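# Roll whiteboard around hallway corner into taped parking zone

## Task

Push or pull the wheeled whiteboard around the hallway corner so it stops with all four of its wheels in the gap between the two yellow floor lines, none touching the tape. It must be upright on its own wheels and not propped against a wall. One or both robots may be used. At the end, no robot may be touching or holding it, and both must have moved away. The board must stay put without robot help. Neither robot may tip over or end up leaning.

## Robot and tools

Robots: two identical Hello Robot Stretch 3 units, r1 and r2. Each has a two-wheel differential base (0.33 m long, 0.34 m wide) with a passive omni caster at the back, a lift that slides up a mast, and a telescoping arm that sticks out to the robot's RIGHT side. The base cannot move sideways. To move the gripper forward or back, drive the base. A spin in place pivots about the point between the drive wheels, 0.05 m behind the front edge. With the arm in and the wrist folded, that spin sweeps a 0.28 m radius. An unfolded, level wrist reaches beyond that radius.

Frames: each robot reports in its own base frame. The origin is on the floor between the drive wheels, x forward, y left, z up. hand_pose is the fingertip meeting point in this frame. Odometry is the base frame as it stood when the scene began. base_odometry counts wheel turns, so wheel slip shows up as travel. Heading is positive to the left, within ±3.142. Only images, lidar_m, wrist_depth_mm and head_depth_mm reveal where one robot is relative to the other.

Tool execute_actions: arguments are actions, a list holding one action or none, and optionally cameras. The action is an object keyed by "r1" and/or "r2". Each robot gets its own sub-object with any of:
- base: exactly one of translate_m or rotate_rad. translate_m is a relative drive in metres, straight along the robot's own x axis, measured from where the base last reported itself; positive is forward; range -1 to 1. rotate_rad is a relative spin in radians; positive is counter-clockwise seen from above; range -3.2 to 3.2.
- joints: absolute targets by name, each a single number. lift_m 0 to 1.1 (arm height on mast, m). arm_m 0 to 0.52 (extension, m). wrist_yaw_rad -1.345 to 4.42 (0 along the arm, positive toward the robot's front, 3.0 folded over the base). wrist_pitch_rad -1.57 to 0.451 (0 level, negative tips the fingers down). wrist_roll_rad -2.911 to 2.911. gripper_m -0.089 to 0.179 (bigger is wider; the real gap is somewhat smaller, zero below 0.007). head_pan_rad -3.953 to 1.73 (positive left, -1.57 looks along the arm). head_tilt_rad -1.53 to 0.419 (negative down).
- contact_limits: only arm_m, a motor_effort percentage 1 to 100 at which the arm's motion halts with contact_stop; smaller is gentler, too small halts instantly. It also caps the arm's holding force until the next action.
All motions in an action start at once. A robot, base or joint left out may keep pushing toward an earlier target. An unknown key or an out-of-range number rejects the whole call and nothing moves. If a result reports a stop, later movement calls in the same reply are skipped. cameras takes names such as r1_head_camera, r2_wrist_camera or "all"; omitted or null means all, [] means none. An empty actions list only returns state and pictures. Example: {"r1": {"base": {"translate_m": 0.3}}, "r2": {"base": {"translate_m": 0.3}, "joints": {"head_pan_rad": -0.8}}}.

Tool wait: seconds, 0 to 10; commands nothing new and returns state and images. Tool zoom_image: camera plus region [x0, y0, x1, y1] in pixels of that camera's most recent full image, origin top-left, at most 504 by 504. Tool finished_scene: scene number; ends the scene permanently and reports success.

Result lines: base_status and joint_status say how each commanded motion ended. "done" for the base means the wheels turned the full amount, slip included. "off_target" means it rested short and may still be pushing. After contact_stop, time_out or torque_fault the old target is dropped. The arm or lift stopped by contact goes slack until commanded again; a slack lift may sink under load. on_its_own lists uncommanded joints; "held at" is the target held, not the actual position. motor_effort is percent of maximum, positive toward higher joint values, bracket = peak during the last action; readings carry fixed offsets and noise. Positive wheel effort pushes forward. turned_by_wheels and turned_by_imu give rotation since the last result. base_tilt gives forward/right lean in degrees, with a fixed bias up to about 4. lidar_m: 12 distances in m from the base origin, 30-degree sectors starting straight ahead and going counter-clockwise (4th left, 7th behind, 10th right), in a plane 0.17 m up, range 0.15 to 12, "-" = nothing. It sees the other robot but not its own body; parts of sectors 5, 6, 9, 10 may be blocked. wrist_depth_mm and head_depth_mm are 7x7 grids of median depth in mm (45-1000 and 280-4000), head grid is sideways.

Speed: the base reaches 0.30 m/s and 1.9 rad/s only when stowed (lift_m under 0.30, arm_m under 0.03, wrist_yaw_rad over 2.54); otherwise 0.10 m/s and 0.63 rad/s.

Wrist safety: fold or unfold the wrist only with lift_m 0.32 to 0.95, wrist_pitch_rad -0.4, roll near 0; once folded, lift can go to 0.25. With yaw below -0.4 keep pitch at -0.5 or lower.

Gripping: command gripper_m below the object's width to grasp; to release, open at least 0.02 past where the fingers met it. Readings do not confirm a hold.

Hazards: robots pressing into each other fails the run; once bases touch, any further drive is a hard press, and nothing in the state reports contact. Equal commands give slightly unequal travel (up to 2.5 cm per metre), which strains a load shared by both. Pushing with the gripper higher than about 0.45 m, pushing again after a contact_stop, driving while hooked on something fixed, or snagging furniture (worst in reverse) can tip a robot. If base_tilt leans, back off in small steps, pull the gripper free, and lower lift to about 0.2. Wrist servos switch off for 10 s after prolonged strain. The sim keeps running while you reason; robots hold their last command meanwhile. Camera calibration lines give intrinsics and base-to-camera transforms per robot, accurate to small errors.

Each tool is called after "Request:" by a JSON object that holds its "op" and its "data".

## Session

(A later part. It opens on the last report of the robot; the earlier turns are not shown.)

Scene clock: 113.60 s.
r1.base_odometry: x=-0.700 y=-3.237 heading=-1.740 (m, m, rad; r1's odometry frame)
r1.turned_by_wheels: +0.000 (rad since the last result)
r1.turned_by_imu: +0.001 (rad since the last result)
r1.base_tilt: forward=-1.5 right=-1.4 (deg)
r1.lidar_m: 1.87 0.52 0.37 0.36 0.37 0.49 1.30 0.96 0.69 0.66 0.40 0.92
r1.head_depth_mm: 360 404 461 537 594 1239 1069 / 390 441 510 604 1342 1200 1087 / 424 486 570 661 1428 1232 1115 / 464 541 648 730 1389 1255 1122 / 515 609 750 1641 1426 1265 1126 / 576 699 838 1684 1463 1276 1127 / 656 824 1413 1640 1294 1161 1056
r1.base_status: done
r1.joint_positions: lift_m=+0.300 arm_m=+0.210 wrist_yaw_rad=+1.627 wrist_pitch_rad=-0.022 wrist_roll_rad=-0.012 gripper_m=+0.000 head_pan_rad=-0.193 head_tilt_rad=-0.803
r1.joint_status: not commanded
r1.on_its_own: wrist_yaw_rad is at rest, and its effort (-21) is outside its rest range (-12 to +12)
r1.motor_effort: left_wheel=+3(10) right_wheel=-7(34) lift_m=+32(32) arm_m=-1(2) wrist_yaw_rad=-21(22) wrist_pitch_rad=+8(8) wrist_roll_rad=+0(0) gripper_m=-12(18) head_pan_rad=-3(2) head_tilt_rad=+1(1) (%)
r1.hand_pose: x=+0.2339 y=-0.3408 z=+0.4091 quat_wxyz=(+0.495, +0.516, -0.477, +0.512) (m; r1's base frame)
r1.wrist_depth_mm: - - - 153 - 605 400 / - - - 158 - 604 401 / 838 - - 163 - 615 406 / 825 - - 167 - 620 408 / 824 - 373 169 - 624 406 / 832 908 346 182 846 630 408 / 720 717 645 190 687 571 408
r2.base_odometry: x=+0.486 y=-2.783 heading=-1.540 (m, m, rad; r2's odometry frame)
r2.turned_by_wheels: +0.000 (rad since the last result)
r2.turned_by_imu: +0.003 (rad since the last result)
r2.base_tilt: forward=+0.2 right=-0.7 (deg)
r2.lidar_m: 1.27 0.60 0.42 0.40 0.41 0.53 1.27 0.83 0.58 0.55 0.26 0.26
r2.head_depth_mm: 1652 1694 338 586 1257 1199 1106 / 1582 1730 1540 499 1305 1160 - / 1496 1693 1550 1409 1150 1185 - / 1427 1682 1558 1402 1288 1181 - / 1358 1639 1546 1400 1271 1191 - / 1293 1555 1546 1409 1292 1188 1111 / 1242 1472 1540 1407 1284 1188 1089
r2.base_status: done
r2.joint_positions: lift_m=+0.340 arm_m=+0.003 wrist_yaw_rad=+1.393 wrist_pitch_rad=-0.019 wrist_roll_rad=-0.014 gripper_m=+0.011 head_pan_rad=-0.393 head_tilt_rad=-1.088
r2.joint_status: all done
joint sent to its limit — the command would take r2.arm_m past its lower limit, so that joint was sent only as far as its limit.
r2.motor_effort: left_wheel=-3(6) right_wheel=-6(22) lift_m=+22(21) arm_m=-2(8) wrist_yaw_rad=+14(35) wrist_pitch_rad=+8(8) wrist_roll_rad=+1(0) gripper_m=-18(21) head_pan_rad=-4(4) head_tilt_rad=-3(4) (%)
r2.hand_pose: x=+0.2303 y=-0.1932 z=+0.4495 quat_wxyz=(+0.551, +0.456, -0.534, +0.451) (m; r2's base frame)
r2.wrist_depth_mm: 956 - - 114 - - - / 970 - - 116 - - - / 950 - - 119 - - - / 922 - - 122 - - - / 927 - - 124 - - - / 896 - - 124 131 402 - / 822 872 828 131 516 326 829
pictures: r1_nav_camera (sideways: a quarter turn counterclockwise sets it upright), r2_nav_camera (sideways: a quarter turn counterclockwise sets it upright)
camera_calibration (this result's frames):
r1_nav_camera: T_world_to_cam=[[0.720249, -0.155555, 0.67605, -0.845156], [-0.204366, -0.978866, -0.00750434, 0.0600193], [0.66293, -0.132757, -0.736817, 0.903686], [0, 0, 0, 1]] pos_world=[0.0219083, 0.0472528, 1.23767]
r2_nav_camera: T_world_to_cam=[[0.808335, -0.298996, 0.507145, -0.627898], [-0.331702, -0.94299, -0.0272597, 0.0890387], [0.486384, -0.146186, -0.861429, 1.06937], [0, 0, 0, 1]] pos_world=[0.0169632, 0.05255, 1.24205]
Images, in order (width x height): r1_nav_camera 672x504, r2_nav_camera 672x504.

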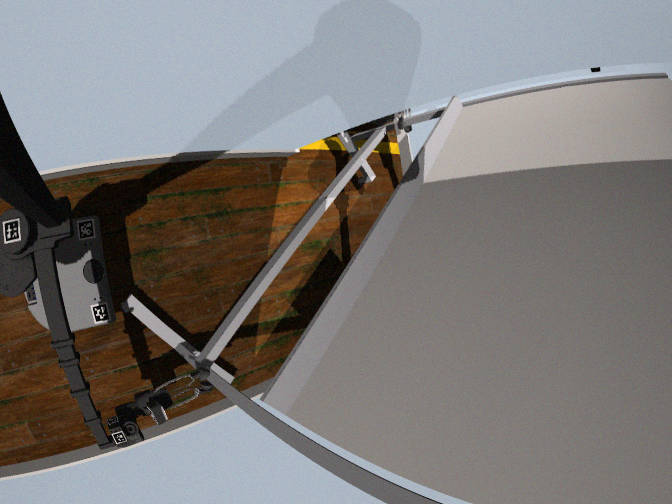

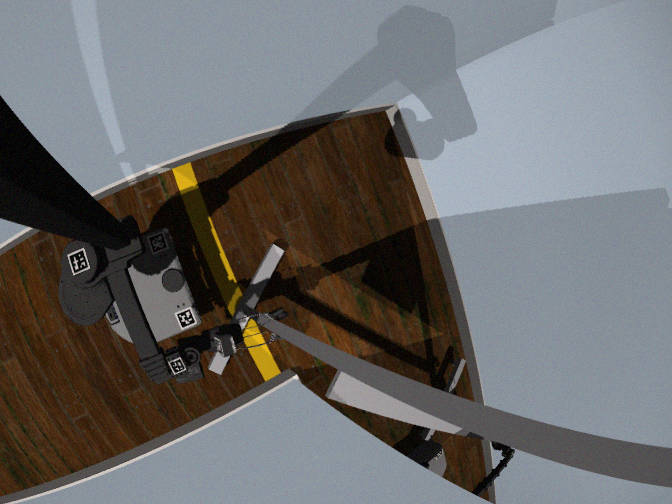

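Request:
{"op": "execute_actions", "data": {"actions": [{"r2":{"base":{"translate_m":-0.22}},"r1":{"base":{"translate_m":0.26}}}], "cameras": ["r2_nav_camera","r1_nav_camera"]}}

Scene clock: 117.63 s.
r1.base_odometry: x=-0.744 y=-3.493 heading=-1.740 (m, m, rad; r1's odometry frame)
r1.turned_by_wheels: -0.001 (rad since the last result)
r1.turned_by_imu: -0.044 (rad since the last result)
r1.base_tilt: forward=-1.4 right=-1.3 (deg)
r1.lidar_m: 1.61 0.55 0.38 0.36 0.37 0.49 1.15 0.99 0.69 0.65 0.41 0.88
r1.head_depth_mm: 312 354 410 488 564 1163 1052 / 326 373 435 523 599 1206 1106 / 342 393 463 565 631 1201 1108 / 359 415 496 612 1387 1231 1116 / 377 442 532 656 1426 1259 1128 / 398 470 575 692 1405 1280 1120 / 421 503 624 741 1408 1234 1091
r1.base_status: done
r1.joint_positions: lift_m=+0.300 arm_m=+0.210 wrist_yaw_rad=+1.646 wrist_pitch_rad=-0.022 wrist_roll_rad=-0.012 gripper_m=+0.000 head_pan_rad=-0.193 head_tilt_rad=-0.802
r1.joint_status: not commanded
r1.on_its_own: wrist_yaw_rad is held at +1.644, not at your +1.600, by its stall guard, which is not easing now; right_wheel is at rest, and its effort (+32) is outside its rest range (-18 to +18)
r1.motor_effort: left_wheel=-4(6) right_wheel=+32(56) lift_m=+33(32) arm_m=-1(0) wrist_yaw_rad=-2(9) wrist_pitch_rad=+8(8) wrist_roll_rad=+0(0) gripper_m=-2(10) head_pan_rad=-3(2) head_tilt_rad=+0(1) (%)
r1.hand_pose: x=+0.2336 y=-0.3359 z=+0.4091 quat_wxyz=(+0.490, +0.521, -0.472, +0.516) (m; r1's base frame)
r1.wrist_depth_mm: - - - 164 - 558 374 / - - - 171 - 574 380 / - - - 178 - 572 378 / - - - 185 - 579 381 / - 378 - - - 576 383 / 929 816 271 196 806 586 386 / 723 707 249 208 687 553 388
r2.base_odometry: x=+0.479 y=-2.564 heading=-1.540 (m, m, rad; r2's odometry frame)
r2.turned_by_wheels: +0.000 (rad since the last result)
r2.turned_by_imu: +0.002 (rad since the last result)
r2.base_tilt: forward=+0.2 right=-0.7 (deg)
r2.lidar_m: 1.50 0.58 0.40 0.38 0.39 0.51 1.24 0.85 0.60 0.57 0.58 0.26
r2.head_depth_mm: 487 - 359 1062 1250 1195 1103 / 1815 1322 372 473 1289 1165 - / 1753 1719 1549 1390 981 1177 - / 1675 1730 1550 1408 1285 1190 - / 1597 1736 1564 1402 1277 1186 - / 1518 1684 1549 1397 1292 1186 1103 / 1438 1651 1550 1401 1288 1181 1094
r2.base_status: done
r2.joint_positions: lift_m=+0.340 arm_m=+0.003 wrist_yaw_rad=+1.423 wrist_pitch_rad=-0.019 wrist_roll_rad=-0.014 gripper_m=+0.011 head_pan_rad=-0.393 head_tilt_rad=-1.088
r2.joint_status: not commanded
r2.motor_effort: left_wheel=+0(5) right_wheel=-4(18) lift_m=+21(21) arm_m=-2(1) wrist_yaw_rad=-3(18) wrist_pitch_rad=+8(8) wrist_roll_rad=+1(1) gripper_m=-16(17) head_pan_rad=-4(5) head_tilt_rad=-4(3) (%)
r2.hand_pose: x=+0.2316 y=-0.1854 z=+0.4495 quat_wxyz=(+0.544, +0.464, -0.527, +0.460) (m; r2's base frame)
r2.wrist_depth_mm: 881 - - 112 - - 415 / 889 - - 115 - - 413 / 857 - - 117 - - 421 / 836 - - 120 - - 422 / 832 - - 122 - - 424 / 840 - - 124 122 - 428 / 798 870 833 129 253 832 433
pictures: r1_nav_camera (sideways: a quarter turn counterclockwise sets it upright), r2_nav_camera (sideways: a quarter turn counterclockwise sets it upright)
camera_calibration (this result's frames):
r1_nav_camera: T_world_to_cam=[[0.719934, -0.155501, 0.676398, -0.845607], [-0.204372, -0.978865, -0.00751038, 0.0600272], [0.66327, -0.13283, -0.736498, 0.903269], [0, 0, 0, 1]] pos_world=[0.0219384, 0.0472468, 1.23767]
r2_nav_camera: T_world_to_cam=[[0.808335, -0.298996, 0.507145, -0.627898], [-0.331701, -0.94299, -0.0272597, 0.0890387], [0.486384, -0.146186, -0.861429, 1.06937], [0, 0, 0, 1]] pos_world=[0.0169632, 0.05255, 1.24205]
Images, in order (width x height): r1_nav_camera 672x504, r2_nav_camera 672x504.

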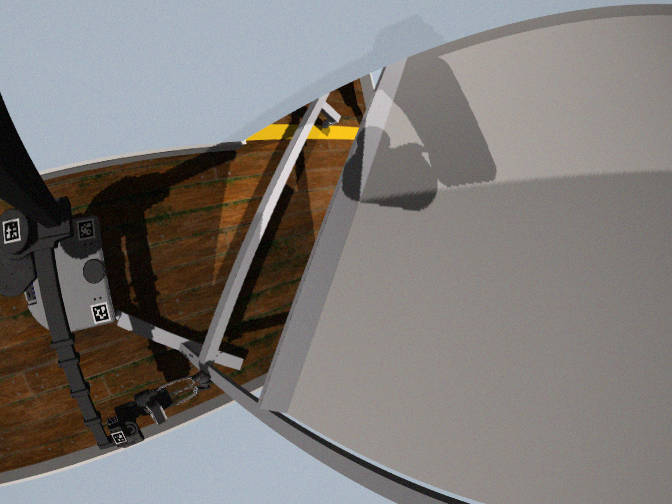

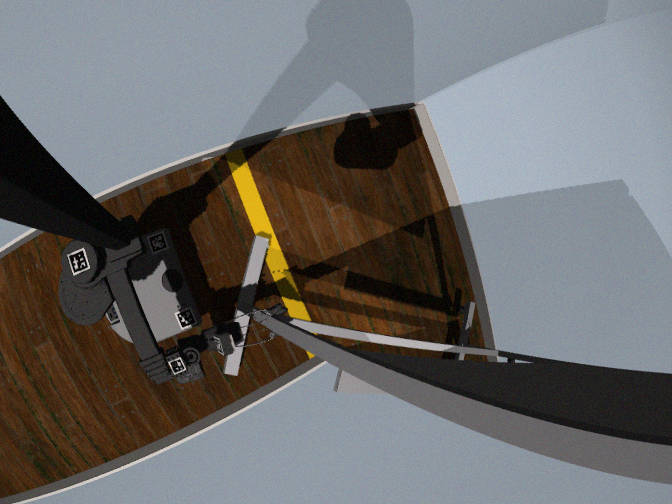

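Request:
{"op": "execute_actions", "data": {"actions": [{"r1":{"base":{"translate_m":-0.02},"joints":{"gripper_m":0.12}}}], "cameras": []}}

Request:
{"op": "execute_actions", "data": {"actions": [{"r2":{"base":{"translate_m":-0.17}},"r1":{"base":{"translate_m":0.32}}}], "cameras": ["r2_nav_camera","r1_nav_camera"]}}

Scene clock: 119.53 s.
r1.base_odometry: x=-0.741 y=-3.473 heading=-1.740 (m, m, rad; r1's odometry frame)
r1.turned_by_wheels: +0.000 (rad since the last result)
r1.turned_by_imu: +0.001 (rad since the last result)
r1.base_tilt: forward=-1.4 right=-1.4 (deg)
r1.lidar_m: 1.63 0.55 0.38 0.36 0.37 0.48 1.14 1.00 0.69 0.65 0.42 0.88
r1.head_depth_mm: 326 370 429 511 582 1153 1070 / 341 389 455 546 613 1204 1089 / 356 411 485 591 1350 1210 1107 / 374 434 517 637 1402 1237 1114 / 394 461 556 671 1460 1270 1120 / 415 490 599 712 1413 1277 1128 / 441 525 654 770 1408 1216 1081
r1.base_status: done
r1.joint_positions: lift_m=+0.300 arm_m=+0.210 wrist_yaw_rad=+1.646 wrist_pitch_rad=-0.022 wrist_roll_rad=-0.012 gripper_m=+0.120 head_pan_rad=-0.193 head_tilt_rad=-0.802
r1.joint_status: all done
r1.on_its_own: wrist_yaw_rad is held at +1.644, not at your +1.600, by its stall guard, which is not easing now
r1.motor_effort: left_wheel=+1(6) right_wheel=-1(23) lift_m=+32(33) arm_m=+0(0) wrist_yaw_rad=-1(2) wrist_pitch_rad=+8(8) wrist_roll_rad=+0(0) gripper_m=+0(98) head_pan_rad=-3(3) head_tilt_rad=+1(1) (%)
r1.hand_pose: x=+0.2336 y=-0.3360 z=+0.4091 quat_wxyz=(+0.490, +0.521, -0.472, +0.516) (m; r1's base frame)
r1.wrist_depth_mm: - - - 184 - 561 376 / - - - 192 - 569 381 / - - - 198 - 573 379 / - - - 204 - 580 384 / - 426 - 212 - 501 382 / 928 - 270 221 874 - 387 / 744 697 678 231 700 563 351
r2.base_odometry: x=+0.479 y=-2.564 heading=-1.540 (m, m, rad; r2's odometry frame)
r2.turned_by_wheels: +0.000 (rad since the last result)
r2.turned_by_imu: +0.000 (rad since the last result)
r2.base_tilt: forward=+0.2 right=-0.7 (deg)
r2.lidar_m: 1.49 0.58 0.40 0.38 0.39 0.51 1.23 0.85 0.60 0.57 0.58 0.26
r2.head_depth_mm: 488 - 359 1064 1247 1196 1108 / 1849 1322 372 473 1304 1163 - / 1741 1718 1550 1392 971 1174 - / 1664 1737 1545 1403 1292 1191 - / 1586 1724 1552 1398 1279 1187 - / 1518 1673 1548 1396 1281 1185 1102 / 1448 1654 1549 1394 1281 1193 1101
r2.base_status: not commanded
r2.joint_positions: lift_m=+0.340 arm_m=+0.003 wrist_yaw_rad=+1.423 wrist_pitch_rad=-0.019 wrist_roll_rad=-0.014 gripper_m=+0.011 head_pan_rad=-0.393 head_tilt_rad=-1.088
r2.joint_status: not commanded
r2.motor_effort: left_wheel=+0(1) right_wheel=-3(3) lift_m=+21(21) arm_m=-1(1) wrist_yaw_rad=-3(2) wrist_pitch_rad=+8(8) wrist_roll_rad=+1(1) gripper_m=-16(17) head_pan_rad=-4(4) head_tilt_rad=-3(5) (%)
r2.hand_pose: x=+0.2316 y=-0.1854 z=+0.4495 quat_wxyz=(+0.544, +0.464, -0.527, +0.460) (m; r2's base frame)
r2.wrist_depth_mm: 889 - - 112 - - 412 / 859 - - 115 - - 416 / 871 - - 117 - - 420 / 841 - - 121 - - 421 / 833 - - 122 - - 430 / 843 - - 123 122 - 429 / 807 877 800 129 253 837 430
pictures: none
No camera images: the call's "cameras" was empty. Leave "cameras" out to get every camera's image.

Scene clock: 124.10 s.
r1.base_odometry: x=-0.795 y=-3.789 heading=-1.741 (m, m, rad; r1's odometry frame)
r1.turned_by_wheels: +0.000 (rad since the last result)
r1.turned_by_imu: -0.377 (rad since the last result)
r1.base_tilt: forward=-1.6 right=-1.4 (deg)
r1.lidar_m: 0.96 1.38 0.53 0.41 0.41 0.43 0.63 1.81 0.81 0.62 0.61 0.33
r1.head_depth_mm: - 293 357 920 1093 1216 1097 / - 307 349 429 582 1220 1105 / - 294 337 413 537 883 1061 / - 292 332 406 524 879 1126 / - 290 327 399 512 872 1110 / - 287 323 393 502 554 1108 / - 286 319 386 493 556 1095
r1.base_status: done
r1.joint_positions: lift_m=+0.300 arm_m=+0.210 wrist_yaw_rad=+1.644 wrist_pitch_rad=-0.020 wrist_roll_rad=-0.012 gripper_m=+0.120 head_pan_rad=-0.194 head_tilt_rad=-0.801
r1.joint_status: not commanded
r1.on_its_own: wrist_yaw_rad is held at +1.644, not at your +1.600, by its stall guard, which is not easing now; right_wheel is at rest, and its effort (+24) is outside its rest range (-18 to +18)
r1.motor_effort: left_wheel=+1(8) right_wheel=+24(59) lift_m=+32(32) arm_m=-1(0) wrist_yaw_rad=+0(1) wrist_pitch_rad=+7(8) wrist_roll_rad=+0(0) gripper_m=+0(1) head_pan_rad=-3(2) head_tilt_rad=+0(0) (%)
r1.hand_pose: x=+0.2337 y=-0.3365 z=+0.4096 quat_wxyz=(+0.490, +0.520, -0.473, +0.516) (m; r1's base frame)
r1.wrist_depth_mm: 228 - - 677 415 298 233 / 229 - - 698 428 304 236 / 239 - - 736 430 309 238 / - - - 760 450 314 243 / - 278 - 790 470 296 248 / 264 - 900 809 491 - 249 / 664 654 706 680 491 332 239
r2.base_odometry: x=+0.474 y=-2.394 heading=-1.540 (m, m, rad; r2's odometry frame)
r2.turned_by_wheels: +0.000 (rad since the last result)
r2.turned_by_imu: +0.002 (rad since the last result)
r2.base_tilt: forward=+0.1 right=-0.8 (deg)
r2.lidar_m: 1.67 0.56 0.39 0.37 0.38 0.50 1.20 0.87 0.61 0.57 0.59 0.25
r2.head_depth_mm: - - 949 1143 1263 1189 1107 / 395 377 342 519 1288 1179 - / 1839 1676 1130 1004 951 1177 - / 1848 1702 1557 1411 1292 1178 - / 1788 1731 1554 1406 1287 1190 - / 1688 1707 1541 1416 1291 1184 1104 / 1619 1719 1561 1403 1286 1186 1103
r2.base_status: done
r2.joint_positions: lift_m=+0.340 arm_m=+0.003 wrist_yaw_rad=+1.463 wrist_pitch_rad=-0.020 wrist_roll_rad=-0.014 gripper_m=+0.011 head_pan_rad=-0.393 head_tilt_rad=-1.088
r2.joint_status: not commanded
r2.on_its_own: wrist_yaw_rad is held at +1.462, not at your +1.400, by its stall guard, which is not easing now
r2.motor_effort: left_wheel=+0(8) right_wheel=+3(22) lift_m=+21(21) arm_m=+0(1) wrist_yaw_rad=+0(36) wrist_pitch_rad=+8(8) wrist_roll_rad=+0(1) gripper_m=-16(21) head_pan_rad=-4(4) head_tilt_rad=-3(3) (%)
r2.hand_pose: x=+0.2329 y=-0.1753 z=+0.4494 quat_wxyz=(+0.535, +0.474, -0.517, +0.470) (m; r2's base frame)
r2.wrist_depth_mm: 803 - - 110 872 782 441 / 794 - - 113 - - 447 / 780 - - 115 - - 447 / 770 - - 118 - - 449 / 760 - - 120 746 645 454 / 761 - - 122 138 643 460 / 732 898 821 125 266 611 462
pictures: r1_nav_camera (sideways: a quarter turn counterclockwise sets it upright), r2_nav_camera (sideways: a quarter turn counterclockwise sets it upright)
camera_calibration (this result's frames):
r1_nav_camera: T_world_to_cam=[[0.719245, -0.155853, 0.67705, -0.846453], [-0.205002, -0.978733, -0.00752173, 0.0600459], [0.663823, -0.133386, -0.735898, 0.902486], [0, 0, 0, 1]] pos_world=[0.022025, 0.0472256, 1.23768]
r2_nav_camera: T_world_to_cam=[[0.808335, -0.298996, 0.507145, -0.627898], [-0.331702, -0.94299, -0.0272597, 0.0890387], [0.486384, -0.146186, -0.861429, 1.06937], [0, 0, 0, 1]] pos_world=[0.0169632, 0.05255, 1.24205]
Images, in order (width x height): r1_nav_camera 672x504, r2_nav_camera 672x504.

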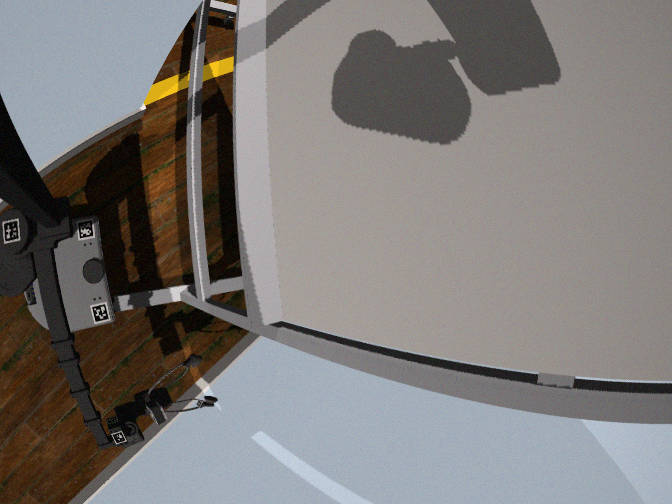

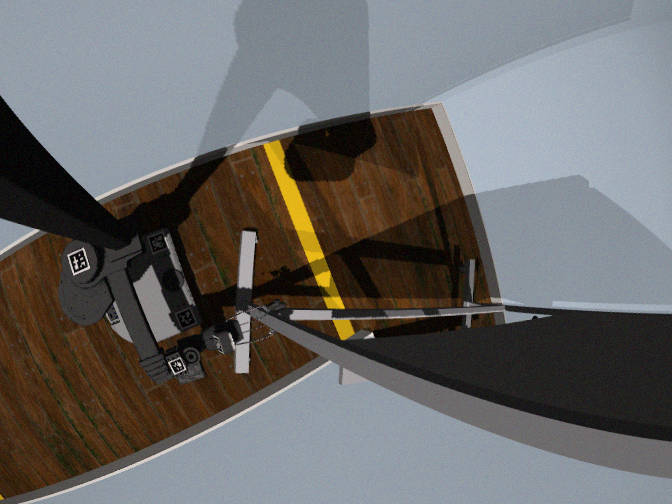

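Request:
{"op": "execute_actions", "data": {"actions": [{"r1":{"base":{"translate_m":-0.04},"joints":{"arm_m":0.005,"wrist_yaw_rad":0.6,"gripper_m":0.0,"head_tilt_rad":-1.2}}}], "cameras": []}}

Request:
{"op": "execute_actions", "data": {"actions": [{"r1":{"base":{"rotate_rad":0.3}}}], "cameras": []}}

Request:
{"op": "execute_actions", "data": {"actions": [{"r2":{"base":{"translate_m":-0.12}},"r1":{"base":{"translate_m":0.2}}}], "cameras": ["r2_nav_camera","r1_nav_camera"]}}

Scene clock: 127.20 s.
r1.base_odometry: x=-0.788 y=-3.749 heading=-1.741 (m, m, rad; r1's odometry frame)
r1.turned_by_wheels: +0.000 (rad since the last result)
r1.turned_by_imu: +0.001 (rad since the last result)
r1.base_tilt: forward=-1.5 right=-1.4 (deg)
r1.lidar_m: 0.99 1.41 0.51 0.39 0.39 0.41 0.61 1.85 0.83 0.64 0.63 0.37
r1.head_depth_mm: 777 930 1111 1297 1239 1153 1083 / 371 474 1261 1324 1233 - 1079 / 360 454 575 1243 1216 - - / 355 447 570 1319 1249 1196 - / 349 438 568 1352 1261 1190 - / 344 430 571 1322 1267 1185 1130 / 339 423 561 1344 1273 1143 904
r1.base_status: done
r1.joint_positions: lift_m=+0.300 arm_m=+0.005 wrist_yaw_rad=+0.601 wrist_pitch_rad=-0.020 wrist_roll_rad=-0.012 gripper_m=+0.000 head_pan_rad=-0.194 head_tilt_rad=-1.186
r1.joint_status: all done
r1.motor_effort: left_wheel=+0(3) right_wheel=-1(18) lift_m=+32(33) arm_m=-2(2) wrist_yaw_rad=-1(3) wrist_pitch_rad=+7(8) wrist_roll_rad=+0(0) gripper_m=-2(95) head_pan_rad=-3(1) head_tilt_rad=-5(22) (%)
r1.hand_pose: x=+0.1231 y=-0.3613 z=+0.4096 quat_wxyz=(+0.682, +0.215, -0.669, +0.203) (m; r1's base frame)
r1.wrist_depth_mm: 430 414 393 376 362 349 338 / 446 425 408 394 376 366 349 / 456 444 426 407 388 372 359 / 481 462 433 418 400 387 371 / 500 479 452 - 414 395 384 / 521 499 472 458 428 413 398 / 548 522 492 467 448 425 408
r2.base_odometry: x=+0.474 y=-2.394 heading=-1.540 (m, m, rad; r2's odometry frame)
r2.turned_by_wheels: +0.000 (rad since the last result)
r2.turned_by_imu: +0.000 (rad since the last result)
r2.base_tilt: forward=+0.2 right=-0.7 (deg)
r2.lidar_m: 1.67 0.56 0.39 0.37 0.38 0.50 1.21 0.86 0.61 0.58 0.59 0.25
r2.head_depth_mm: - - 943 1146 1269 1196 1110 / 395 376 342 519 1300 1182 - / 1840 1675 1130 1005 952 1173 - / 1827 1693 1550 1405 1288 1173 - / 1763 1722 1557 1395 1292 1188 - / 1704 1724 1537 1396 1293 1188 1099 / 1620 1713 1536 1405 1282 1186 1094
r2.base_status: not commanded
r2.joint_positions: lift_m=+0.340 arm_m=+0.003 wrist_yaw_rad=+1.463 wrist_pitch_rad=-0.020 wrist_roll_rad=-0.014 gripper_m=+0.011 head_pan_rad=-0.393 head_tilt_rad=-1.088
r2.joint_status: not commanded
r2.on_its_own: wrist_yaw_rad is held at +1.462, not at your +1.400, by its stall guard, which is not easing now
r2.motor_effort: left_wheel=+0(0) right_wheel=+4(3) lift_m=+21(22) arm_m=+0(0) wrist_yaw_rad=-1(1) wrist_pitch_rad=+8(8) wrist_roll_rad=+0(0) gripper_m=-16(15) head_pan_rad=-4(4) head_tilt_rad=-3(4) (%)
r2.hand_pose: x=+0.2329 y=-0.1753 z=+0.4494 quat_wxyz=(+0.535, +0.474, -0.517, +0.470) (m; r2's base frame)
r2.wrist_depth_mm: 793 - - 110 864 783 442 / 784 - - 113 - - 443 / 780 - - 115 - - 448 / 767 - - 118 - - 451 / 761 - - 120 738 641 455 / 761 - - 122 138 647 456 / 731 880 829 126 265 622 465
pictures: none
No camera images: the call's "cameras" was empty. Leave "cameras" out to get every camera's image.

Scene clock: 129.67 s.
r1.base_odometry: x=-0.788 y=-3.749 heading=-1.441 (m, m, rad; r1's odometry frame)
r1.turned_by_wheels: +0.300 (rad since the last result)
r1.turned_by_imu: +0.280 (rad since the last result)
r1.base_tilt: forward=-1.4 right=-1.3 (deg)
r1.lidar_m: 1.42 1.43 0.42 0.39 0.39 0.48 0.95 1.08 0.69 0.63 0.64 0.37
r1.head_depth_mm: 344 429 562 1312 1248 1151 1086 / 350 439 560 1196 1208 - 1077 / 357 450 570 1323 1239 - - / 365 460 575 1316 1254 1200 - / 372 472 585 1331 1254 1195 - / 379 486 595 1329 1260 1185 1116 / 387 498 605 1344 1204 1039 887
r1.base_status: done
r1.joint_positions: lift_m=+0.300 arm_m=+0.005 wrist_yaw_rad=+0.600 wrist_pitch_rad=-0.020 wrist_roll_rad=-0.012 gripper_m=+0.000 head_pan_rad=-0.194 head_tilt_rad=-1.186
r1.joint_status: not commanded
r1.on_its_own: right_wheel is at rest, and its effort (+22) is outside its rest range (-18 to +18)
r1.motor_effort: left_wheel=-1(4) right_wheel=+22(54) lift_m=+32(32) arm_m=-2(2) wrist_yaw_rad=+0(1) wrist_pitch_rad=+7(7) wrist_roll_rad=+0(0) gripper_m=-2(2) head_pan_rad=-3(3) head_tilt_rad=-5(5) (%)
r1.hand_pose: x=+0.1230 y=-0.3614 z=+0.4096 quat_wxyz=(+0.682, +0.215, -0.669, +0.203) (m; r1's base frame)
r1.wrist_depth_mm: 594 517 455 404 360 327 298 / 633 540 475 418 372 336 306 / 672 560 492 437 386 345 314 / 709 601 511 452 398 356 323 / 742 634 540 - 403 366 331 / 783 658 577 484 413 379 342 / 721 653 555 503 449 384 348
r2.base_odometry: x=+0.474 y=-2.394 heading=-1.540 (m, m, rad; r2's odometry frame)
r2.turned_by_wheels: +0.000 (rad since the last result)
r2.turned_by_imu: +0.000 (rad since the last result)
r2.base_tilt: forward=+0.1 right=-0.7 (deg)
r2.lidar_m: 1.67 0.56 0.39 0.37 0.38 0.50 1.21 0.87 0.61 0.57 0.59 0.25
r2.head_depth_mm: - - 945 1148 1277 1195 1107 / 394 377 342 519 1291 1178 - / 1850 1668 1128 1013 956 1165 - / 1825 1700 1542 1413 1291 1180 - / 1772 1719 1541 1405 1287 1190 - / 1699 1712 1554 1397 1290 1190 1097 / 1626 1725 1528 1395 1288 1176 1094
r2.base_status: not commanded
r2.joint_positions: lift_m=+0.340 arm_m=+0.003 wrist_yaw_rad=+1.463 wrist_pitch_rad=-0.020 wrist_roll_rad=-0.014 gripper_m=+0.011 head_pan_rad=-0.393 head_tilt_rad=-1.088
r2.joint_status: not commanded
r2.on_its_own: wrist_yaw_rad is held at +1.462, not at your +1.400, by its stall guard, which is not easing now
r2.motor_effort: left_wheel=+0(0) right_wheel=+3(3) lift_m=+22(22) arm_m=+0(1) wrist_yaw_rad=-1(1) wrist_pitch_rad=+8(8) wrist_roll_rad=+0(1) gripper_m=-15(16) head_pan_rad=-4(4) head_tilt_rad=-5(3) (%)
r2.hand_pose: x=+0.2329 y=-0.1753 z=+0.4494 quat_wxyz=(+0.535, +0.474, -0.517, +0.470) (m; r2's base frame)
r2.wrist_depth_mm: 788 - - 110 866 787 442 / 782 - - 113 - - 446 / 770 - - 115 - - 445 / 780 - - 118 - - 454 / 762 - - 120 739 637 460 / 752 - - 122 137 644 464 / 728 876 832 125 267 616 461
pictures: none
No camera images: the call's "cameras" was empty. Leave "cameras" out to get every camera's image.

Scene clock: 132.97 s.
r1.base_odometry: x=-0.762 y=-3.947 heading=-1.442 (m, m, rad; r1's odometry frame)
r1.turned_by_wheels: +0.000 (rad since the last result)
r1.turned_by_imu: -0.015 (rad since the last result)
r1.base_tilt: forward=-1.5 right=-1.4 (deg)
r1.lidar_m: 1.23 1.23 0.47 0.42 0.42 0.52 1.00 1.04 0.66 0.60 0.60 0.34
r1.head_depth_mm: 328 435 1264 1307 1235 1155 1087 / 322 416 570 1307 1235 - 1081 / 321 406 554 1228 1220 - - / 320 404 550 1318 1254 1204 - / 319 403 546 1304 1263 1192 - / 318 401 545 991 1263 1188 1143 / 318 399 542 983 1271 1109 966
r1.base_status: done
r1.joint_positions: lift_m=+0.300 arm_m=+0.005 wrist_yaw_rad=+0.600 wrist_pitch_rad=-0.020 wrist_roll_rad=-0.012 gripper_m=+0.000 head_pan_rad=-0.194 head_tilt_rad=-1.186
r1.joint_status: not commanded
r1.on_its_own: right_wheel is at rest, and its effort (+21) is outside its rest range (-18 to +18)
r1.motor_effort: left_wheel=+0(3) right_wheel=+21(42) lift_m=+32(33) arm_m=-2(2) wrist_yaw_rad=+0(1) wrist_pitch_rad=+7(7) wrist_roll_rad=+0(0) gripper_m=-2(2) head_pan_rad=-2(2) head_tilt_rad=-5(5) (%)
r1.hand_pose: x=+0.1230 y=-0.3613 z=+0.4096 quat_wxyz=(+0.682, +0.215, -0.669, +0.203) (m; r1's base frame)
r1.wrist_depth_mm: 542 469 411 362 329 300 277 / 562 486 425 377 340 309 281 / 597 511 446 396 351 316 290 / 636 537 463 409 363 327 299 / 678 562 483 - 369 336 305 / 704 594 517 437 374 349 314 / 695 608 524 460 406 359 324
r2.base_odometry: x=+0.470 y=-2.274 heading=-1.540 (m, m, rad; r2's odometry frame)
r2.turned_by_wheels: +0.000 (rad since the last result)
r2.turned_by_imu: +0.001 (rad since the last result)
r2.base_tilt: forward=+0.1 right=-0.7 (deg)
r2.lidar_m: 1.78 0.55 0.39 0.37 0.37 0.49 1.19 0.88 0.61 0.58 0.60 0.24
r2.head_depth_mm: - - 999 1165 1264 1200 1107 / 297 310 321 1239 1293 1192 - / 409 438 474 510 955 1160 - / 1361 1651 1507 1372 1277 1172 - / 1862 1689 1547 1398 1297 1176 - / 1812 1720 1542 1407 1282 1183 1097 / 1740 1715 1552 1400 1284 1188 1101
r2.base_status: done
r2.joint_positions: lift_m=+0.340 arm_m=+0.003 wrist_yaw_rad=+1.512 wrist_pitch_rad=-0.020 wrist_roll_rad=-0.014 gripper_m=+0.011 head_pan_rad=-0.393 head_tilt_rad=-1.088
r2.joint_status: not commanded
r2.on_its_own: wrist_yaw_rad is held at +1.513, not at your +1.400, by its stall guard, which is not easing now
r2.motor_effort: left_wheel=+0(4) right_wheel=+6(22) lift_m=+21(22) arm_m=-1(0) wrist_yaw_rad=+1(20) wrist_pitch_rad=+8(8) wrist_roll_rad=+1(0) gripper_m=-16(18) head_pan_rad=-4(4) head_tilt_rad=-3(5) (%)
r2.hand_pose: x=+0.2339 y=-0.1628 z=+0.4494 quat_wxyz=(+0.523, +0.487, -0.506, +0.483) (m; r2's base frame)
r2.wrist_depth_mm: 708 - - 110 972 683 476 / 709 - - 113 - 680 484 / 700 - - 116 - 691 479 / 698 - - 118 - 698 489 / 693 - - 120 - 706 485 / 689 - - 123 120 716 488 / 685 885 823 126 750 653 494
pictures: r1_nav_camera (sideways: a quarter turn counterclockwise sets it upright), r2_nav_camera (sideways: a quarter turn counterclockwise sets it upright)
camera_calibration (this result's frames):
r1_nav_camera: T_world_to_cam=[[0.915866, -0.194428, 0.351266, -0.423257], [-0.206866, -0.978367, -0.00216512, 0.0530811], [0.344088, -0.0706819, -0.936273, 1.16488], [0, 0, 0, 1]] pos_world=[-0.00219356, 0.0519757, 1.23943]
r2_nav_camera: T_world_to_cam=[[0.808335, -0.298996, 0.507145, -0.627898], [-0.331702, -0.94299, -0.0272597, 0.0890387], [0.486384, -0.146186, -0.861429, 1.06937], [0, 0, 0, 1]] pos_world=[0.0169632, 0.05255, 1.24205]
Images, in order (width x height): r1_nav_camera 672x504, r2_nav_camera 672x504.

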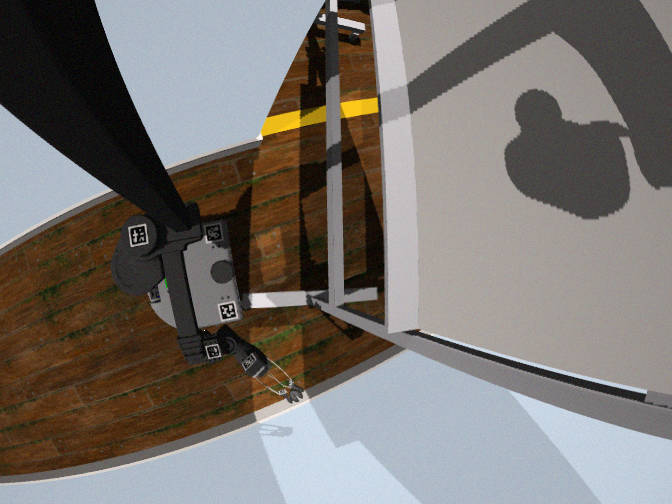

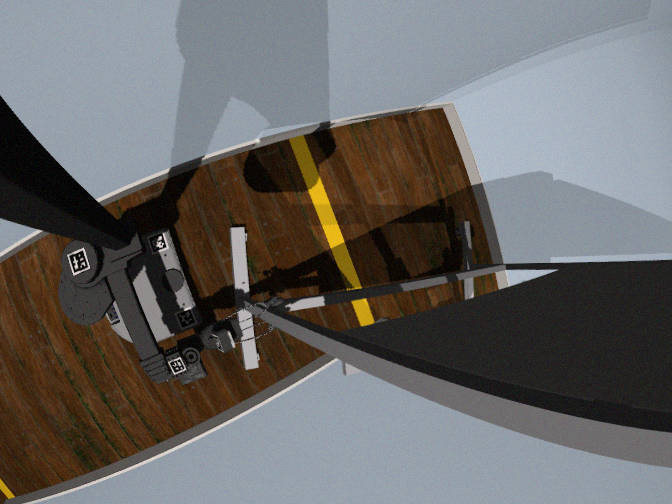

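Request:
{"op": "execute_actions", "data": {"actions": [{"r2":{"base":{"translate_m":-0.08}},"r1":{"base":{"translate_m":0.38},"joints":{"wrist_yaw_rad":1.0}}}], "cameras": ["r1_nav_camera"]}}

Request:
{"op": "execute_actions", "data": {"actions": [{"r2":{"base":{"translate_m":-0.5}},"r1":{"base":{"translate_m":-0.05}}}], "cameras": ["r2_nav_camera","r1_nav_camera"]}}

Scene clock: 137.97 s.
r1.base_odometry: x=-0.714 y=-4.324 heading=-1.442 (m, m, rad; r1's odometry frame)
r1.turned_by_wheels: +0.000 (rad since the last result)
r1.turned_by_imu: +0.001 (rad since the last result)
r1.base_tilt: forward=-1.4 right=-1.3 (deg)
r1.lidar_m: 0.30 0.86 1.05 1.16 0.54 0.59 1.16 0.93 0.59 0.53 0.53 0.31
r1.head_depth_mm: 871 983 1133 1281 1227 1169 1084 / 990 1217 1387 1324 1240 - 1080 / 314 393 567 1289 1215 - - / 300 364 490 941 1245 1208 - / 293 346 460 556 1239 1195 - / 288 331 434 547 1234 1180 1139 / - 317 409 539 1248 1189 1119
r1.base_status: done
r1.joint_positions: lift_m=+0.300 arm_m=+0.005 wrist_yaw_rad=+0.999 wrist_pitch_rad=-0.020 wrist_roll_rad=-0.012 gripper_m=+0.000 head_pan_rad=-0.194 head_tilt_rad=-1.187
r1.joint_status: all done
r1.motor_effort: left_wheel=+0(6) right_wheel=+15(32) lift_m=+31(33) arm_m=-1(1) wrist_yaw_rad=+0(2) wrist_pitch_rad=+7(7) wrist_roll_rad=+0(0) gripper_m=-2(1) head_pan_rad=-2(2) head_tilt_rad=-5(5) (%)
r1.hand_pose: x=+0.1936 y=-0.2887 z=+0.4096 quat_wxyz=(+0.628, +0.343, -0.613, +0.334) (m; r1's base frame)
r1.wrist_depth_mm: 621 715 575 432 338 283 241 / 642 713 610 443 350 289 246 / 647 748 641 466 360 296 251 / 666 748 662 478 372 305 257 / 673 765 722 - 372 311 260 / 681 777 780 520 371 317 266 / 659 697 673 545 421 325 273
r2.base_odometry: x=+0.468 y=-2.194 heading=-1.540 (m, m, rad; r2's odometry frame)
r2.turned_by_wheels: +0.000 (rad since the last result)
r2.turned_by_imu: +0.001 (rad since the last result)
r2.base_tilt: forward=+0.2 right=-0.7 (deg)
r2.lidar_m: 1.47 0.54 0.38 0.36 0.37 0.49 1.17 0.88 0.62 0.59 0.60 0.23
r2.head_depth_mm: 807 916 1029 1168 1270 1194 1111 / - - 1142 1357 1295 1205 - / - 298 322 422 1164 1221 - / 311 365 460 1004 1243 1173 - / 421 554 1480 1386 1291 1158 - / 694 1663 1547 1408 1288 1173 1103 / 1781 1664 1553 1403 1283 1191 1097
r2.base_status: done
r2.joint_positions: lift_m=+0.340 arm_m=+0.003 wrist_yaw_rad=+1.621 wrist_pitch_rad=-0.019 wrist_roll_rad=-0.014 gripper_m=+0.011 head_pan_rad=-0.393 head_tilt_rad=-1.088
r2.joint_status: not commanded
r2.on_its_own: wrist_yaw_rad is held at +1.619, not at your +1.400, by its stall guard, which is not easing now
r2.motor_effort: left_wheel=+0(4) right_wheel=+3(27) lift_m=+21(21) arm_m=+0(0) wrist_yaw_rad=-1(22) wrist_pitch_rad=+8(8) wrist_roll_rad=+0(0) gripper_m=-17(18) head_pan_rad=-4(4) head_tilt_rad=-6(3) (%)
r2.hand_pose: x=+0.2340 y=-0.1350 z=+0.4495 quat_wxyz=(+0.496, +0.513, -0.478, +0.511) (m; r2's base frame)
r2.wrist_depth_mm: 621 897 - 110 - - 569 / 614 874 - 112 - - 567 / 615 886 - 115 - - 576 / 609 862 - 117 - - 578 / 602 859 - 120 - - 571 / 606 849 - 122 - - 578 / 597 814 833 125 805 761 579
pictures: r1_nav_camera (sideways: a quarter turn counterclockwise sets it upright)
camera_calibration (this result's frames):
r1_nav_camera: T_world_to_cam=[[0.916017, -0.19447, 0.350849, -0.422714], [-0.20688, -0.978364, -0.00215857, 0.0530726], [0.343677, -0.0706061, -0.93643, 1.16508], [0, 0, 0, 1]] pos_world=[-0.0022202, 0.0519812, 1.23944]
Images, in order (width x height): r1_nav_camera 672x504.

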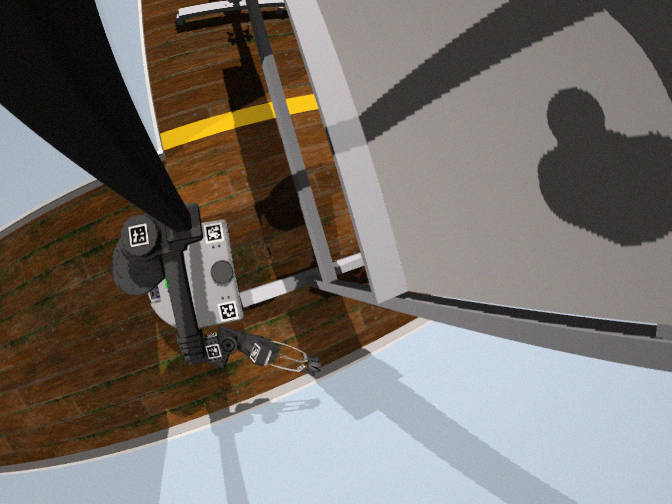

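Scene clock: 143.93 s.
r1.base_odometry: x=-0.720 y=-4.275 heading=-1.442 (m, m, rad; r1's odometry frame)
r1.turned_by_wheels: +0.000 (rad since the last result)
r1.turned_by_imu: +0.001 (rad since the last result)
r1.base_tilt: forward=-1.3 right=-1.3 (deg)
r1.lidar_m: 0.90 0.91 0.48 0.48 0.48 0.59 1.14 0.95 0.60 0.54 0.54 0.66
r1.head_depth_mm: 888 997 1146 1292 1231 1163 1090 / 1050 1246 1399 1329 1243 - 1076 / 1069 1348 1436 1332 1241 - - / 1012 1267 1442 1337 1255 1203 - / 971 1204 1434 1345 1253 1192 - / 936 1146 1412 1357 1263 1188 1137 / 892 1087 1371 1361 1204 1183 1112
r1.base_status: done
r1.joint_positions: lift_m=+0.300 arm_m=+0.005 wrist_yaw_rad=+0.999 wrist_pitch_rad=-0.020 wrist_roll_rad=-0.012 gripper_m=+0.000 head_pan_rad=-0.194 head_tilt_rad=-1.187
r1.joint_status: not commanded
r1.motor_effort: left_wheel=+1(4) right_wheel=-1(8) lift_m=+31(32) arm_m=-2(2) wrist_yaw_rad=+0(1) wrist_pitch_rad=+7(7) wrist_roll_rad=+0(0) gripper_m=-2(2) head_pan_rad=-2(3) head_tilt_rad=-5(4) (%)
r1.hand_pose: x=+0.1936 y=-0.2887 z=+0.4096 quat_wxyz=(+0.628, +0.343, -0.613, +0.334) (m; r1's base frame)
r1.wrist_depth_mm: 650 746 600 442 350 290 246 / 664 760 627 457 359 297 252 / 677 788 652 474 370 303 258 / 694 797 696 490 382 311 262 / 692 825 752 - 380 317 268 / 709 816 837 536 383 327 274 / 696 714 676 554 438 330 280
r2.base_odometry: x=+0.452 y=-1.694 heading=-1.540 (m, m, rad; r2's odometry frame)
r2.turned_by_wheels: +0.000 (rad since the last result)
r2.turned_by_imu: +0.004 (rad since the last result)
r2.base_tilt: forward=+0.2 right=-0.7 (deg)
r2.lidar_m: 1.48 0.50 0.35 0.34 0.34 0.45 1.10 0.92 0.65 0.61 0.63 0.23
r2.head_depth_mm: 841 955 1074 1233 1280 1196 1104 / - - 1182 1381 1302 1210 - / - 301 326 424 1163 1219 - / 316 372 469 1002 1246 1170 - / 435 572 1485 1389 1291 1158 - / 731 1663 1545 1398 1283 1175 1103 / 1884 1655 1546 1395 1289 1185 1077
r2.base_status: done
r2.joint_positions: lift_m=+0.340 arm_m=+0.003 wrist_yaw_rad=+1.621 wrist_pitch_rad=-0.019 wrist_roll_rad=-0.014 gripper_m=+0.011 head_pan_rad=-0.393 head_tilt_rad=-1.088
r2.joint_status: not commanded
r2.on_its_own: wrist_yaw_rad is held at +1.619, not at your +1.400, by its stall guard, which is not easing now
r2.motor_effort: left_wheel=-1(6) right_wheel=-8(26) lift_m=+21(22) arm_m=+0(0) wrist_yaw_rad=-1(5) wrist_pitch_rad=+8(8) wrist_roll_rad=+0(1) gripper_m=-18(17) head_pan_rad=-3(4) head_tilt_rad=-3(4) (%)
r2.hand_pose: x=+0.2340 y=-0.1351 z=+0.4495 quat_wxyz=(+0.496, +0.513, -0.478, +0.511) (m; r2's base frame)
r2.wrist_depth_mm: 580 824 - 110 - 912 603 / 584 834 - 113 - 925 609 / 569 828 - 115 - 935 613 / 569 813 - 118 - 922 615 / 573 795 - 120 - 931 608 / 564 809 - 123 - 922 615 / 567 784 828 126 798 787 623
pictures: r1_nav_camera (sideways: a quarter turn counterclockwise sets it upright), r2_nav_camera (sideways: a quarter turn counterclockwise sets it upright)
camera_calibration (this result's frames):
r1_nav_camera: T_world_to_cam=[[0.916015, -0.194472, 0.350851, -0.422717], [-0.206882, -0.978363, -0.00215861, 0.0530727], [0.343679, -0.0706075, -0.936429, 1.16508], [0, 0, 0, 1]] pos_world=[-0.00221991, 0.0519812, 1.23944]
r2_nav_camera: T_world_to_cam=[[0.808335, -0.298996, 0.507145, -0.627898], [-0.331702, -0.94299, -0.0272597, 0.0890387], [0.486384, -0.146186, -0.861429, 1.06937], [0, 0, 0, 1]] pos_world=[0.0169632, 0.05255, 1.24205]
Images, in order (width x height): r1_nav_camera 672x504, r2_nav_camera 672x504.

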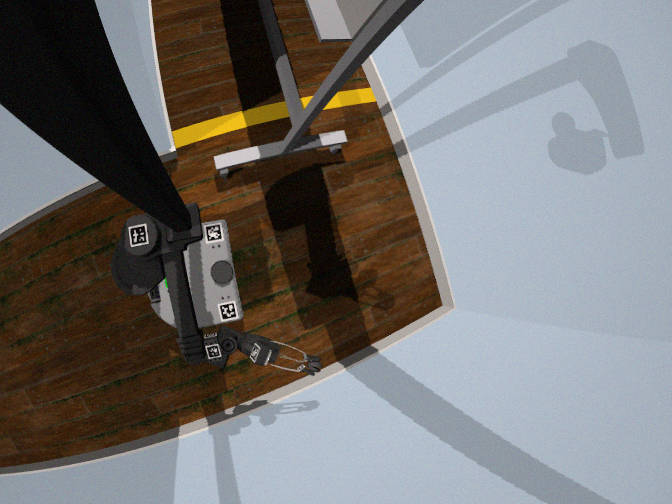

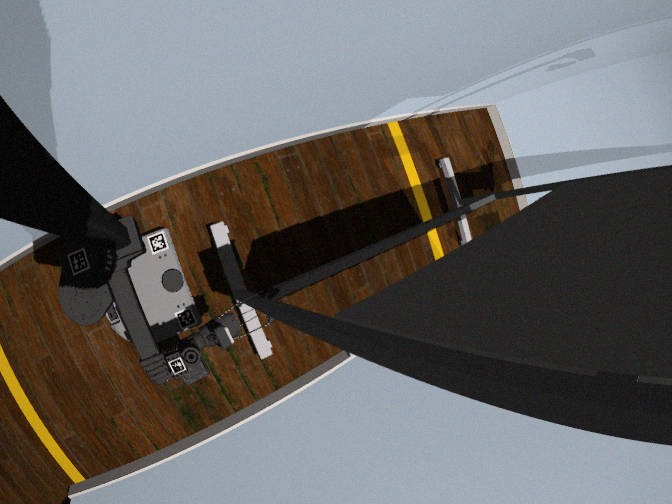

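Request:
{"op": "execute_actions", "data": {"actions": [{"r2":{"base":{"translate_m":-0.6}},"r1":{"base":{"translate_m":-0.3}}}], "cameras": []}}

Request:
{"op": "execute_actions", "data": {"actions": [{"r2":{"joints":{"gripper_m":0.13}}}], "cameras": []}}

Request:
{"op": "execute_actions", "data": {"actions": [{"r2":{"base":{"translate_m":-0.5},"joints":{"head_pan_rad":0.1,"head_tilt_rad":-0.7}}}], "cameras": ["r2_nav_camera","r2_head_camera"]}}

Scene clock: 151.03 s.
r1.base_odometry: x=-0.759 y=-3.977 heading=-1.442 (m, m, rad; r1's odometry frame)
r1.turned_by_wheels: +0.000 (rad since the last result)
r1.turned_by_imu: +0.000 (rad since the last result)
r1.base_tilt: forward=-1.5 right=-1.4 (deg)
r1.lidar_m: 1.20 1.20 0.47 0.43 0.43 0.52 1.01 1.04 0.65 0.59 0.60 0.72
r1.head_depth_mm: 973 1097 1259 1302 1236 1169 1089 / 1176 1365 1416 1328 1237 - 1075 / 1399 1530 1421 1337 1242 - - / 1356 1545 1438 1343 1254 1210 - / 1293 1533 1450 1352 1260 1194 - / 1247 1500 1463 1361 1260 1193 1135 / 1195 1445 1467 1364 1268 1116 979
r1.base_status: done
r1.joint_positions: lift_m=+0.300 arm_m=+0.005 wrist_yaw_rad=+0.999 wrist_pitch_rad=-0.020 wrist_roll_rad=-0.012 gripper_m=+0.000 head_pan_rad=-0.194 head_tilt_rad=-1.187
r1.joint_status: not commanded
r1.motor_effort: left_wheel=+0(5) right_wheel=-1(7) lift_m=+32(32) arm_m=-2(2) wrist_yaw_rad=+1(0) wrist_pitch_rad=+8(7) wrist_roll_rad=+0(0) gripper_m=-2(2) head_pan_rad=-1(1) head_tilt_rad=-5(5) (%)
r1.hand_pose: x=+0.1936 y=-0.2887 z=+0.4096 quat_wxyz=(+0.628, +0.343, -0.613, +0.334) (m; r1's base frame)
r1.wrist_depth_mm: 865 953 679 511 402 333 286 / 882 - 724 520 415 343 291 / 893 - 764 551 426 350 297 / 925 - 794 566 443 358 304 / 936 - 870 - 441 370 309 / 898 931 861 626 442 376 318 / 725 717 707 630 500 383 323
r2.base_odometry: x=+0.434 y=-1.094 heading=-1.540 (m, m, rad; r2's odometry frame)
r2.turned_by_wheels: +0.000 (rad since the last result)
r2.turned_by_imu: +0.005 (rad since the last result)
r2.base_tilt: forward=+0.2 right=-0.7 (deg)
r2.lidar_m: 1.44 0.46 0.32 0.31 0.31 0.42 1.02 1.82 0.68 0.64 0.66 0.23
r2.head_depth_mm: 886 1005 1135 1292 1286 1198 1108 / - - 1268 1395 1292 1206 - / - 300 321 420 1161 1212 - / 307 359 454 992 1013 1177 - / 408 534 1494 1372 1288 1164 - / 652 1643 1535 1408 1290 1167 1104 / 1895 1660 1544 1398 1289 1181 1028
r2.base_status: done
r2.joint_positions: lift_m=+0.340 arm_m=+0.003 wrist_yaw_rad=+1.625 wrist_pitch_rad=-0.019 wrist_roll_rad=-0.014 gripper_m=+0.011 head_pan_rad=-0.393 head_tilt_rad=-1.088
r2.joint_status: not commanded
r2.on_its_own: wrist_yaw_rad is held at +1.619, not at your +1.400, by its stall guard, which is not easing now
r2.motor_effort: left_wheel=-1(7) right_wheel=-8(28) lift_m=+21(21) arm_m=+0(0) wrist_yaw_rad=-4(4) wrist_pitch_rad=+8(8) wrist_roll_rad=+1(1) gripper_m=-17(17) head_pan_rad=-4(4) head_tilt_rad=-3(3) (%)
r2.hand_pose: x=+0.2340 y=-0.1339 z=+0.4495 quat_wxyz=(+0.495, +0.514, -0.477, +0.512) (m; r2's base frame)
r2.wrist_depth_mm: 538 758 - 111 - - 654 / 532 749 - 113 - - 654 / 541 738 - 115 - - 669 / 531 741 - 118 - - 663 / 532 748 - 120 - - 662 / 526 747 - 123 - - 656 / 529 713 845 126 805 799 666
pictures: none
No camera images: the call's "cameras" was empty. Leave "cameras" out to get every camera's image.

Scene clock: 152.73 s.
r1.base_odometry: x=-0.759 y=-3.977 heading=-1.442 (m, m, rad; r1's odometry frame)
r1.turned_by_wheels: +0.000 (rad since the last result)
r1.turned_by_imu: +0.000 (rad since the last result)
r1.base_tilt: forward=-1.4 right=-1.4 (deg)
r1.lidar_m: 1.20 1.21 0.47 0.43 0.43 0.52 1.01 1.04 0.66 0.59 0.59 0.73
r1.head_depth_mm: 973 1096 1261 1311 1237 1166 1081 / 1184 1367 1410 1325 1244 - 1081 / 1407 1542 1428 1330 1239 - - / 1356 1538 1439 1339 1250 1201 - / 1294 1522 1441 1347 1262 1196 - / 1241 1509 1460 1355 1259 1192 1135 / 1195 1446 1467 1373 1269 1109 976
r1.base_status: not commanded
r1.joint_positions: lift_m=+0.300 arm_m=+0.005 wrist_yaw_rad=+0.999 wrist_pitch_rad=-0.020 wrist_roll_rad=-0.012 gripper_m=+0.000 head_pan_rad=-0.194 head_tilt_rad=-1.187
r1.joint_status: not commanded
r1.motor_effort: left_wheel=+0(0) right_wheel=+0(0) lift_m=+33(32) arm_m=-2(2) wrist_yaw_rad=+1(1) wrist_pitch_rad=+8(7) wrist_roll_rad=+0(0) gripper_m=-2(2) head_pan_rad=-2(2) head_tilt_rad=-4(5) (%)
r1.hand_pose: x=+0.1936 y=-0.2887 z=+0.4096 quat_wxyz=(+0.628, +0.343, -0.613, +0.334) (m; r1's base frame)
r1.wrist_depth_mm: 847 974 678 515 400 335 284 / 886 - 729 530 419 343 292 / 906 - 748 545 432 349 297 / 906 - 799 570 441 356 303 / 920 - 875 - 444 368 310 / 891 900 864 614 438 377 315 / 731 708 702 630 500 387 325
r2.base_odometry: x=+0.434 y=-1.094 heading=-1.540 (m, m, rad; r2's odometry frame)
r2.turned_by_wheels: +0.000 (rad since the last result)
r2.turned_by_imu: +0.000 (rad since the last result)
r2.base_tilt: forward=+0.1 right=-0.8 (deg)
r2.lidar_m: 1.44 0.46 0.32 0.31 0.31 0.42 1.02 1.82 0.67 0.64 0.66 0.23
r2.head_depth_mm: 887 1007 1137 1290 1292 1194 1106 / - - 1265 1397 1296 1205 - / - 300 321 420 1156 1214 - / 307 359 453 996 982 1176 - / 408 533 1490 1368 1286 1164 - / 652 1637 1520 1411 1291 1175 1101 / 1897 1652 1553 1397 1288 1177 1024
r2.base_status: not commanded
r2.joint_positions: lift_m=+0.340 arm_m=+0.003 wrist_yaw_rad=+1.620 wrist_pitch_rad=-0.019 wrist_roll_rad=-0.014 gripper_m=+0.130 head_pan_rad=-0.393 head_tilt_rad=-1.088
r2.joint_status: all done
r2.on_its_own: wrist_yaw_rad is held at +1.619, not at your +1.400, by its stall guard, which is not easing now
r2.motor_effort: left_wheel=-1(2) right_wheel=+1(13) lift_m=+21(22) arm_m=-1(0) wrist_yaw_rad=-1(6) wrist_pitch_rad=+8(8) wrist_roll_rad=+1(1) gripper_m=+0(97) head_pan_rad=-4(4) head_tilt_rad=-5(4) (%)
r2.hand_pose: x=+0.2341 y=-0.1351 z=+0.4496 quat_wxyz=(+0.496, +0.513, -0.479, +0.511) (m; r2's base frame)
r2.wrist_depth_mm: 542 780 - 111 - 991 653 / 537 765 - 113 - - 645 / 533 776 - 115 - - 648 / 540 760 - 118 - - 657 / 526 754 - 121 - 938 654 / 528 659 - 124 - - 663 / 516 772 861 126 828 796 627
pictures: none
No camera images: the call's "cameras" was empty. Leave "cameras" out to get every camera's image.

Scene clock: 158.97 s.
r1.base_odometry: x=-0.759 y=-3.977 heading=-1.442 (m, m, rad; r1's odometry frame)
r1.turned_by_wheels: +0.000 (rad since the last result)
r1.turned_by_imu: +0.001 (rad since the last result)
r1.base_tilt: forward=-1.4 right=-1.4 (deg)
r1.lidar_m: 1.20 1.20 0.47 0.42 0.43 0.52 1.02 1.04 0.66 0.59 0.60 0.72
r1.head_depth_mm: 976 1090 1258 1303 1227 1167 1085 / 1178 1368 1414 1316 1242 - 1080 / 1390 1541 1426 1324 1241 - - / 1353 1536 1447 1343 1255 1201 - / 1301 1540 1453 1355 1261 1187 - / 1248 1514 1470 1355 1271 1189 1141 / 1190 1452 1472 1360 1270 1111 970
r1.base_status: not commanded
r1.joint_positions: lift_m=+0.300 arm_m=+0.005 wrist_yaw_rad=+0.999 wrist_pitch_rad=-0.020 wrist_roll_rad=-0.012 gripper_m=+0.000 head_pan_rad=-0.194 head_tilt_rad=-1.187
r1.joint_status: not commanded
r1.motor_effort: left_wheel=+0(0) right_wheel=+0(0) lift_m=+33(32) arm_m=-2(2) wrist_yaw_rad=+0(0) wrist_pitch_rad=+7(7) wrist_roll_rad=+0(0) gripper_m=-2(3) head_pan_rad=-2(2) head_tilt_rad=-5(4) (%)
r1.hand_pose: x=+0.1936 y=-0.2887 z=+0.4096 quat_wxyz=(+0.628, +0.343, -0.613, +0.334) (m; r1's base frame)
r1.wrist_depth_mm: 878 971 689 509 404 335 284 / 881 - 716 529 413 343 290 / 916 - 752 548 426 353 295 / 892 - 802 563 441 360 304 / 944 - 860 - 443 368 308 / 897 931 876 618 441 381 315 / 709 716 711 632 500 382 322
r2.base_odometry: x=+0.418 y=-0.594 heading=-1.540 (m, m, rad; r2's odometry frame)
r2.turned_by_wheels: +0.000 (rad since the last result)
r2.turned_by_imu: +0.004 (rad since the last result)
r2.base_tilt: forward=+0.2 right=-0.7 (deg)
r2.lidar_m: 0.70 0.42 0.30 0.28 0.29 0.39 0.96 1.34 1.30 0.68 0.68 0.91
r2.head_depth_mm: 639 653 2122 1910 1605 1340 1179 / 1275 1108 996 1400 1488 1308 1187 / 2999 3214 2273 1877 1547 1300 1176 / 2930 3152 2417 1906 1581 1322 1177 / 1560 1667 1812 1816 1547 1346 1176 / 990 1027 1075 1132 1194 1226 1150 / 718 742 770 796 819 857 885
r2.base_status: done
r2.joint_positions: lift_m=+0.340 arm_m=+0.003 wrist_yaw_rad=+1.620 wrist_pitch_rad=-0.019 wrist_roll_rad=-0.014 gripper_m=+0.130 head_pan_rad=+0.093 head_tilt_rad=-0.705
r2.joint_status: all done
r2.on_its_own: wrist_yaw_rad is held at +1.619, not at your +1.400, by its stall guard, which is not easing now
r2.motor_effort: left_wheel=-1(5) right_wheel=+2(3) lift_m=+21(22) arm_m=+0(0) wrist_yaw_rad=-1(1) wrist_pitch_rad=+8(8) wrist_roll_rad=+1(1) gripper_m=-1(1) head_pan_rad=+5(43) head_tilt_rad=+2(20) (%)
r2.hand_pose: x=+0.2341 y=-0.1351 z=+0.4496 quat_wxyz=(+0.496, +0.513, -0.479, +0.511) (m; r2's base frame)
r2.wrist_depth_mm: 507 725 - - - - 681 / 512 723 - - - - 682 / 502 730 - - - - 691 / 505 721 - - - - 677 / 506 701 - - - 971 693 / 503 630 - - - - 687 / 489 723 820 688 682 792 645
pictures: r2_head_camera (sideways: a quarter turn clockwise sets it upright), r2_nav_camera (sideways: a quarter turn counterclockwise sets it upright)
camera_calibration (this result's frames):
r2_head_camera: T_world_to_cam=[[-0.650578, -0.110126, -0.751412, 1.00695], [-0.133001, 0.990661, -0.0300374, 0.0441342], [0.747703, 0.0803966, -0.659149, 0.808813], [0, 0, 0, 1]] pos_world=[0.0562184, 0.00214379, 1.29109]
r2_nav_camera: T_world_to_cam=[[0.603032, 0.0900812, 0.792615, -0.998623], [0.153684, -0.988109, -0.00462592, 0.0566192], [0.782773, 0.124602, -0.609705, 0.740213], [0, 0, 0, 1]] pos_world=[0.0140809, 0.0536709, 1.2431]
Images, in order (width x height): r2_head_camera 896x504, r2_nav_camera 672x504.

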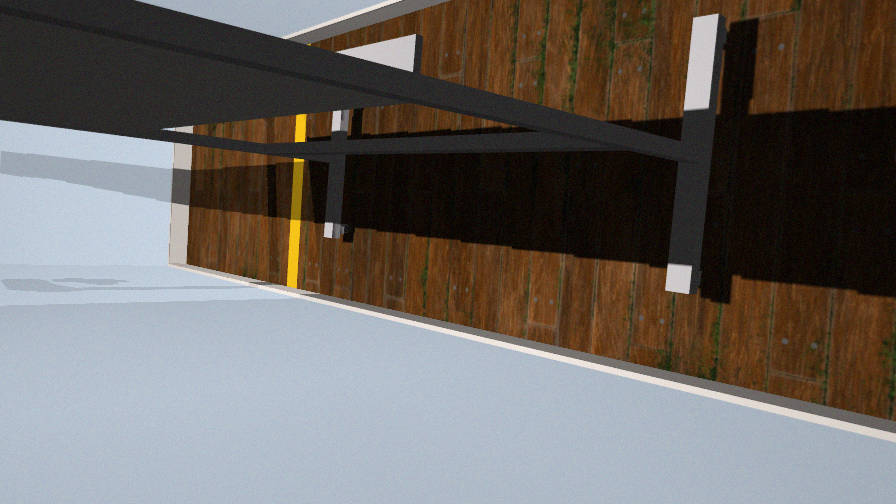

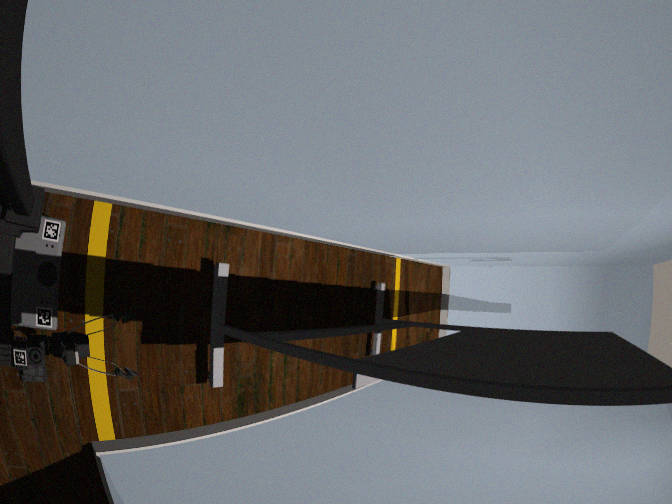

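Request:
{"op": "finished_scene", "data": {"scene": 1}}

The scene is finished: the task was done.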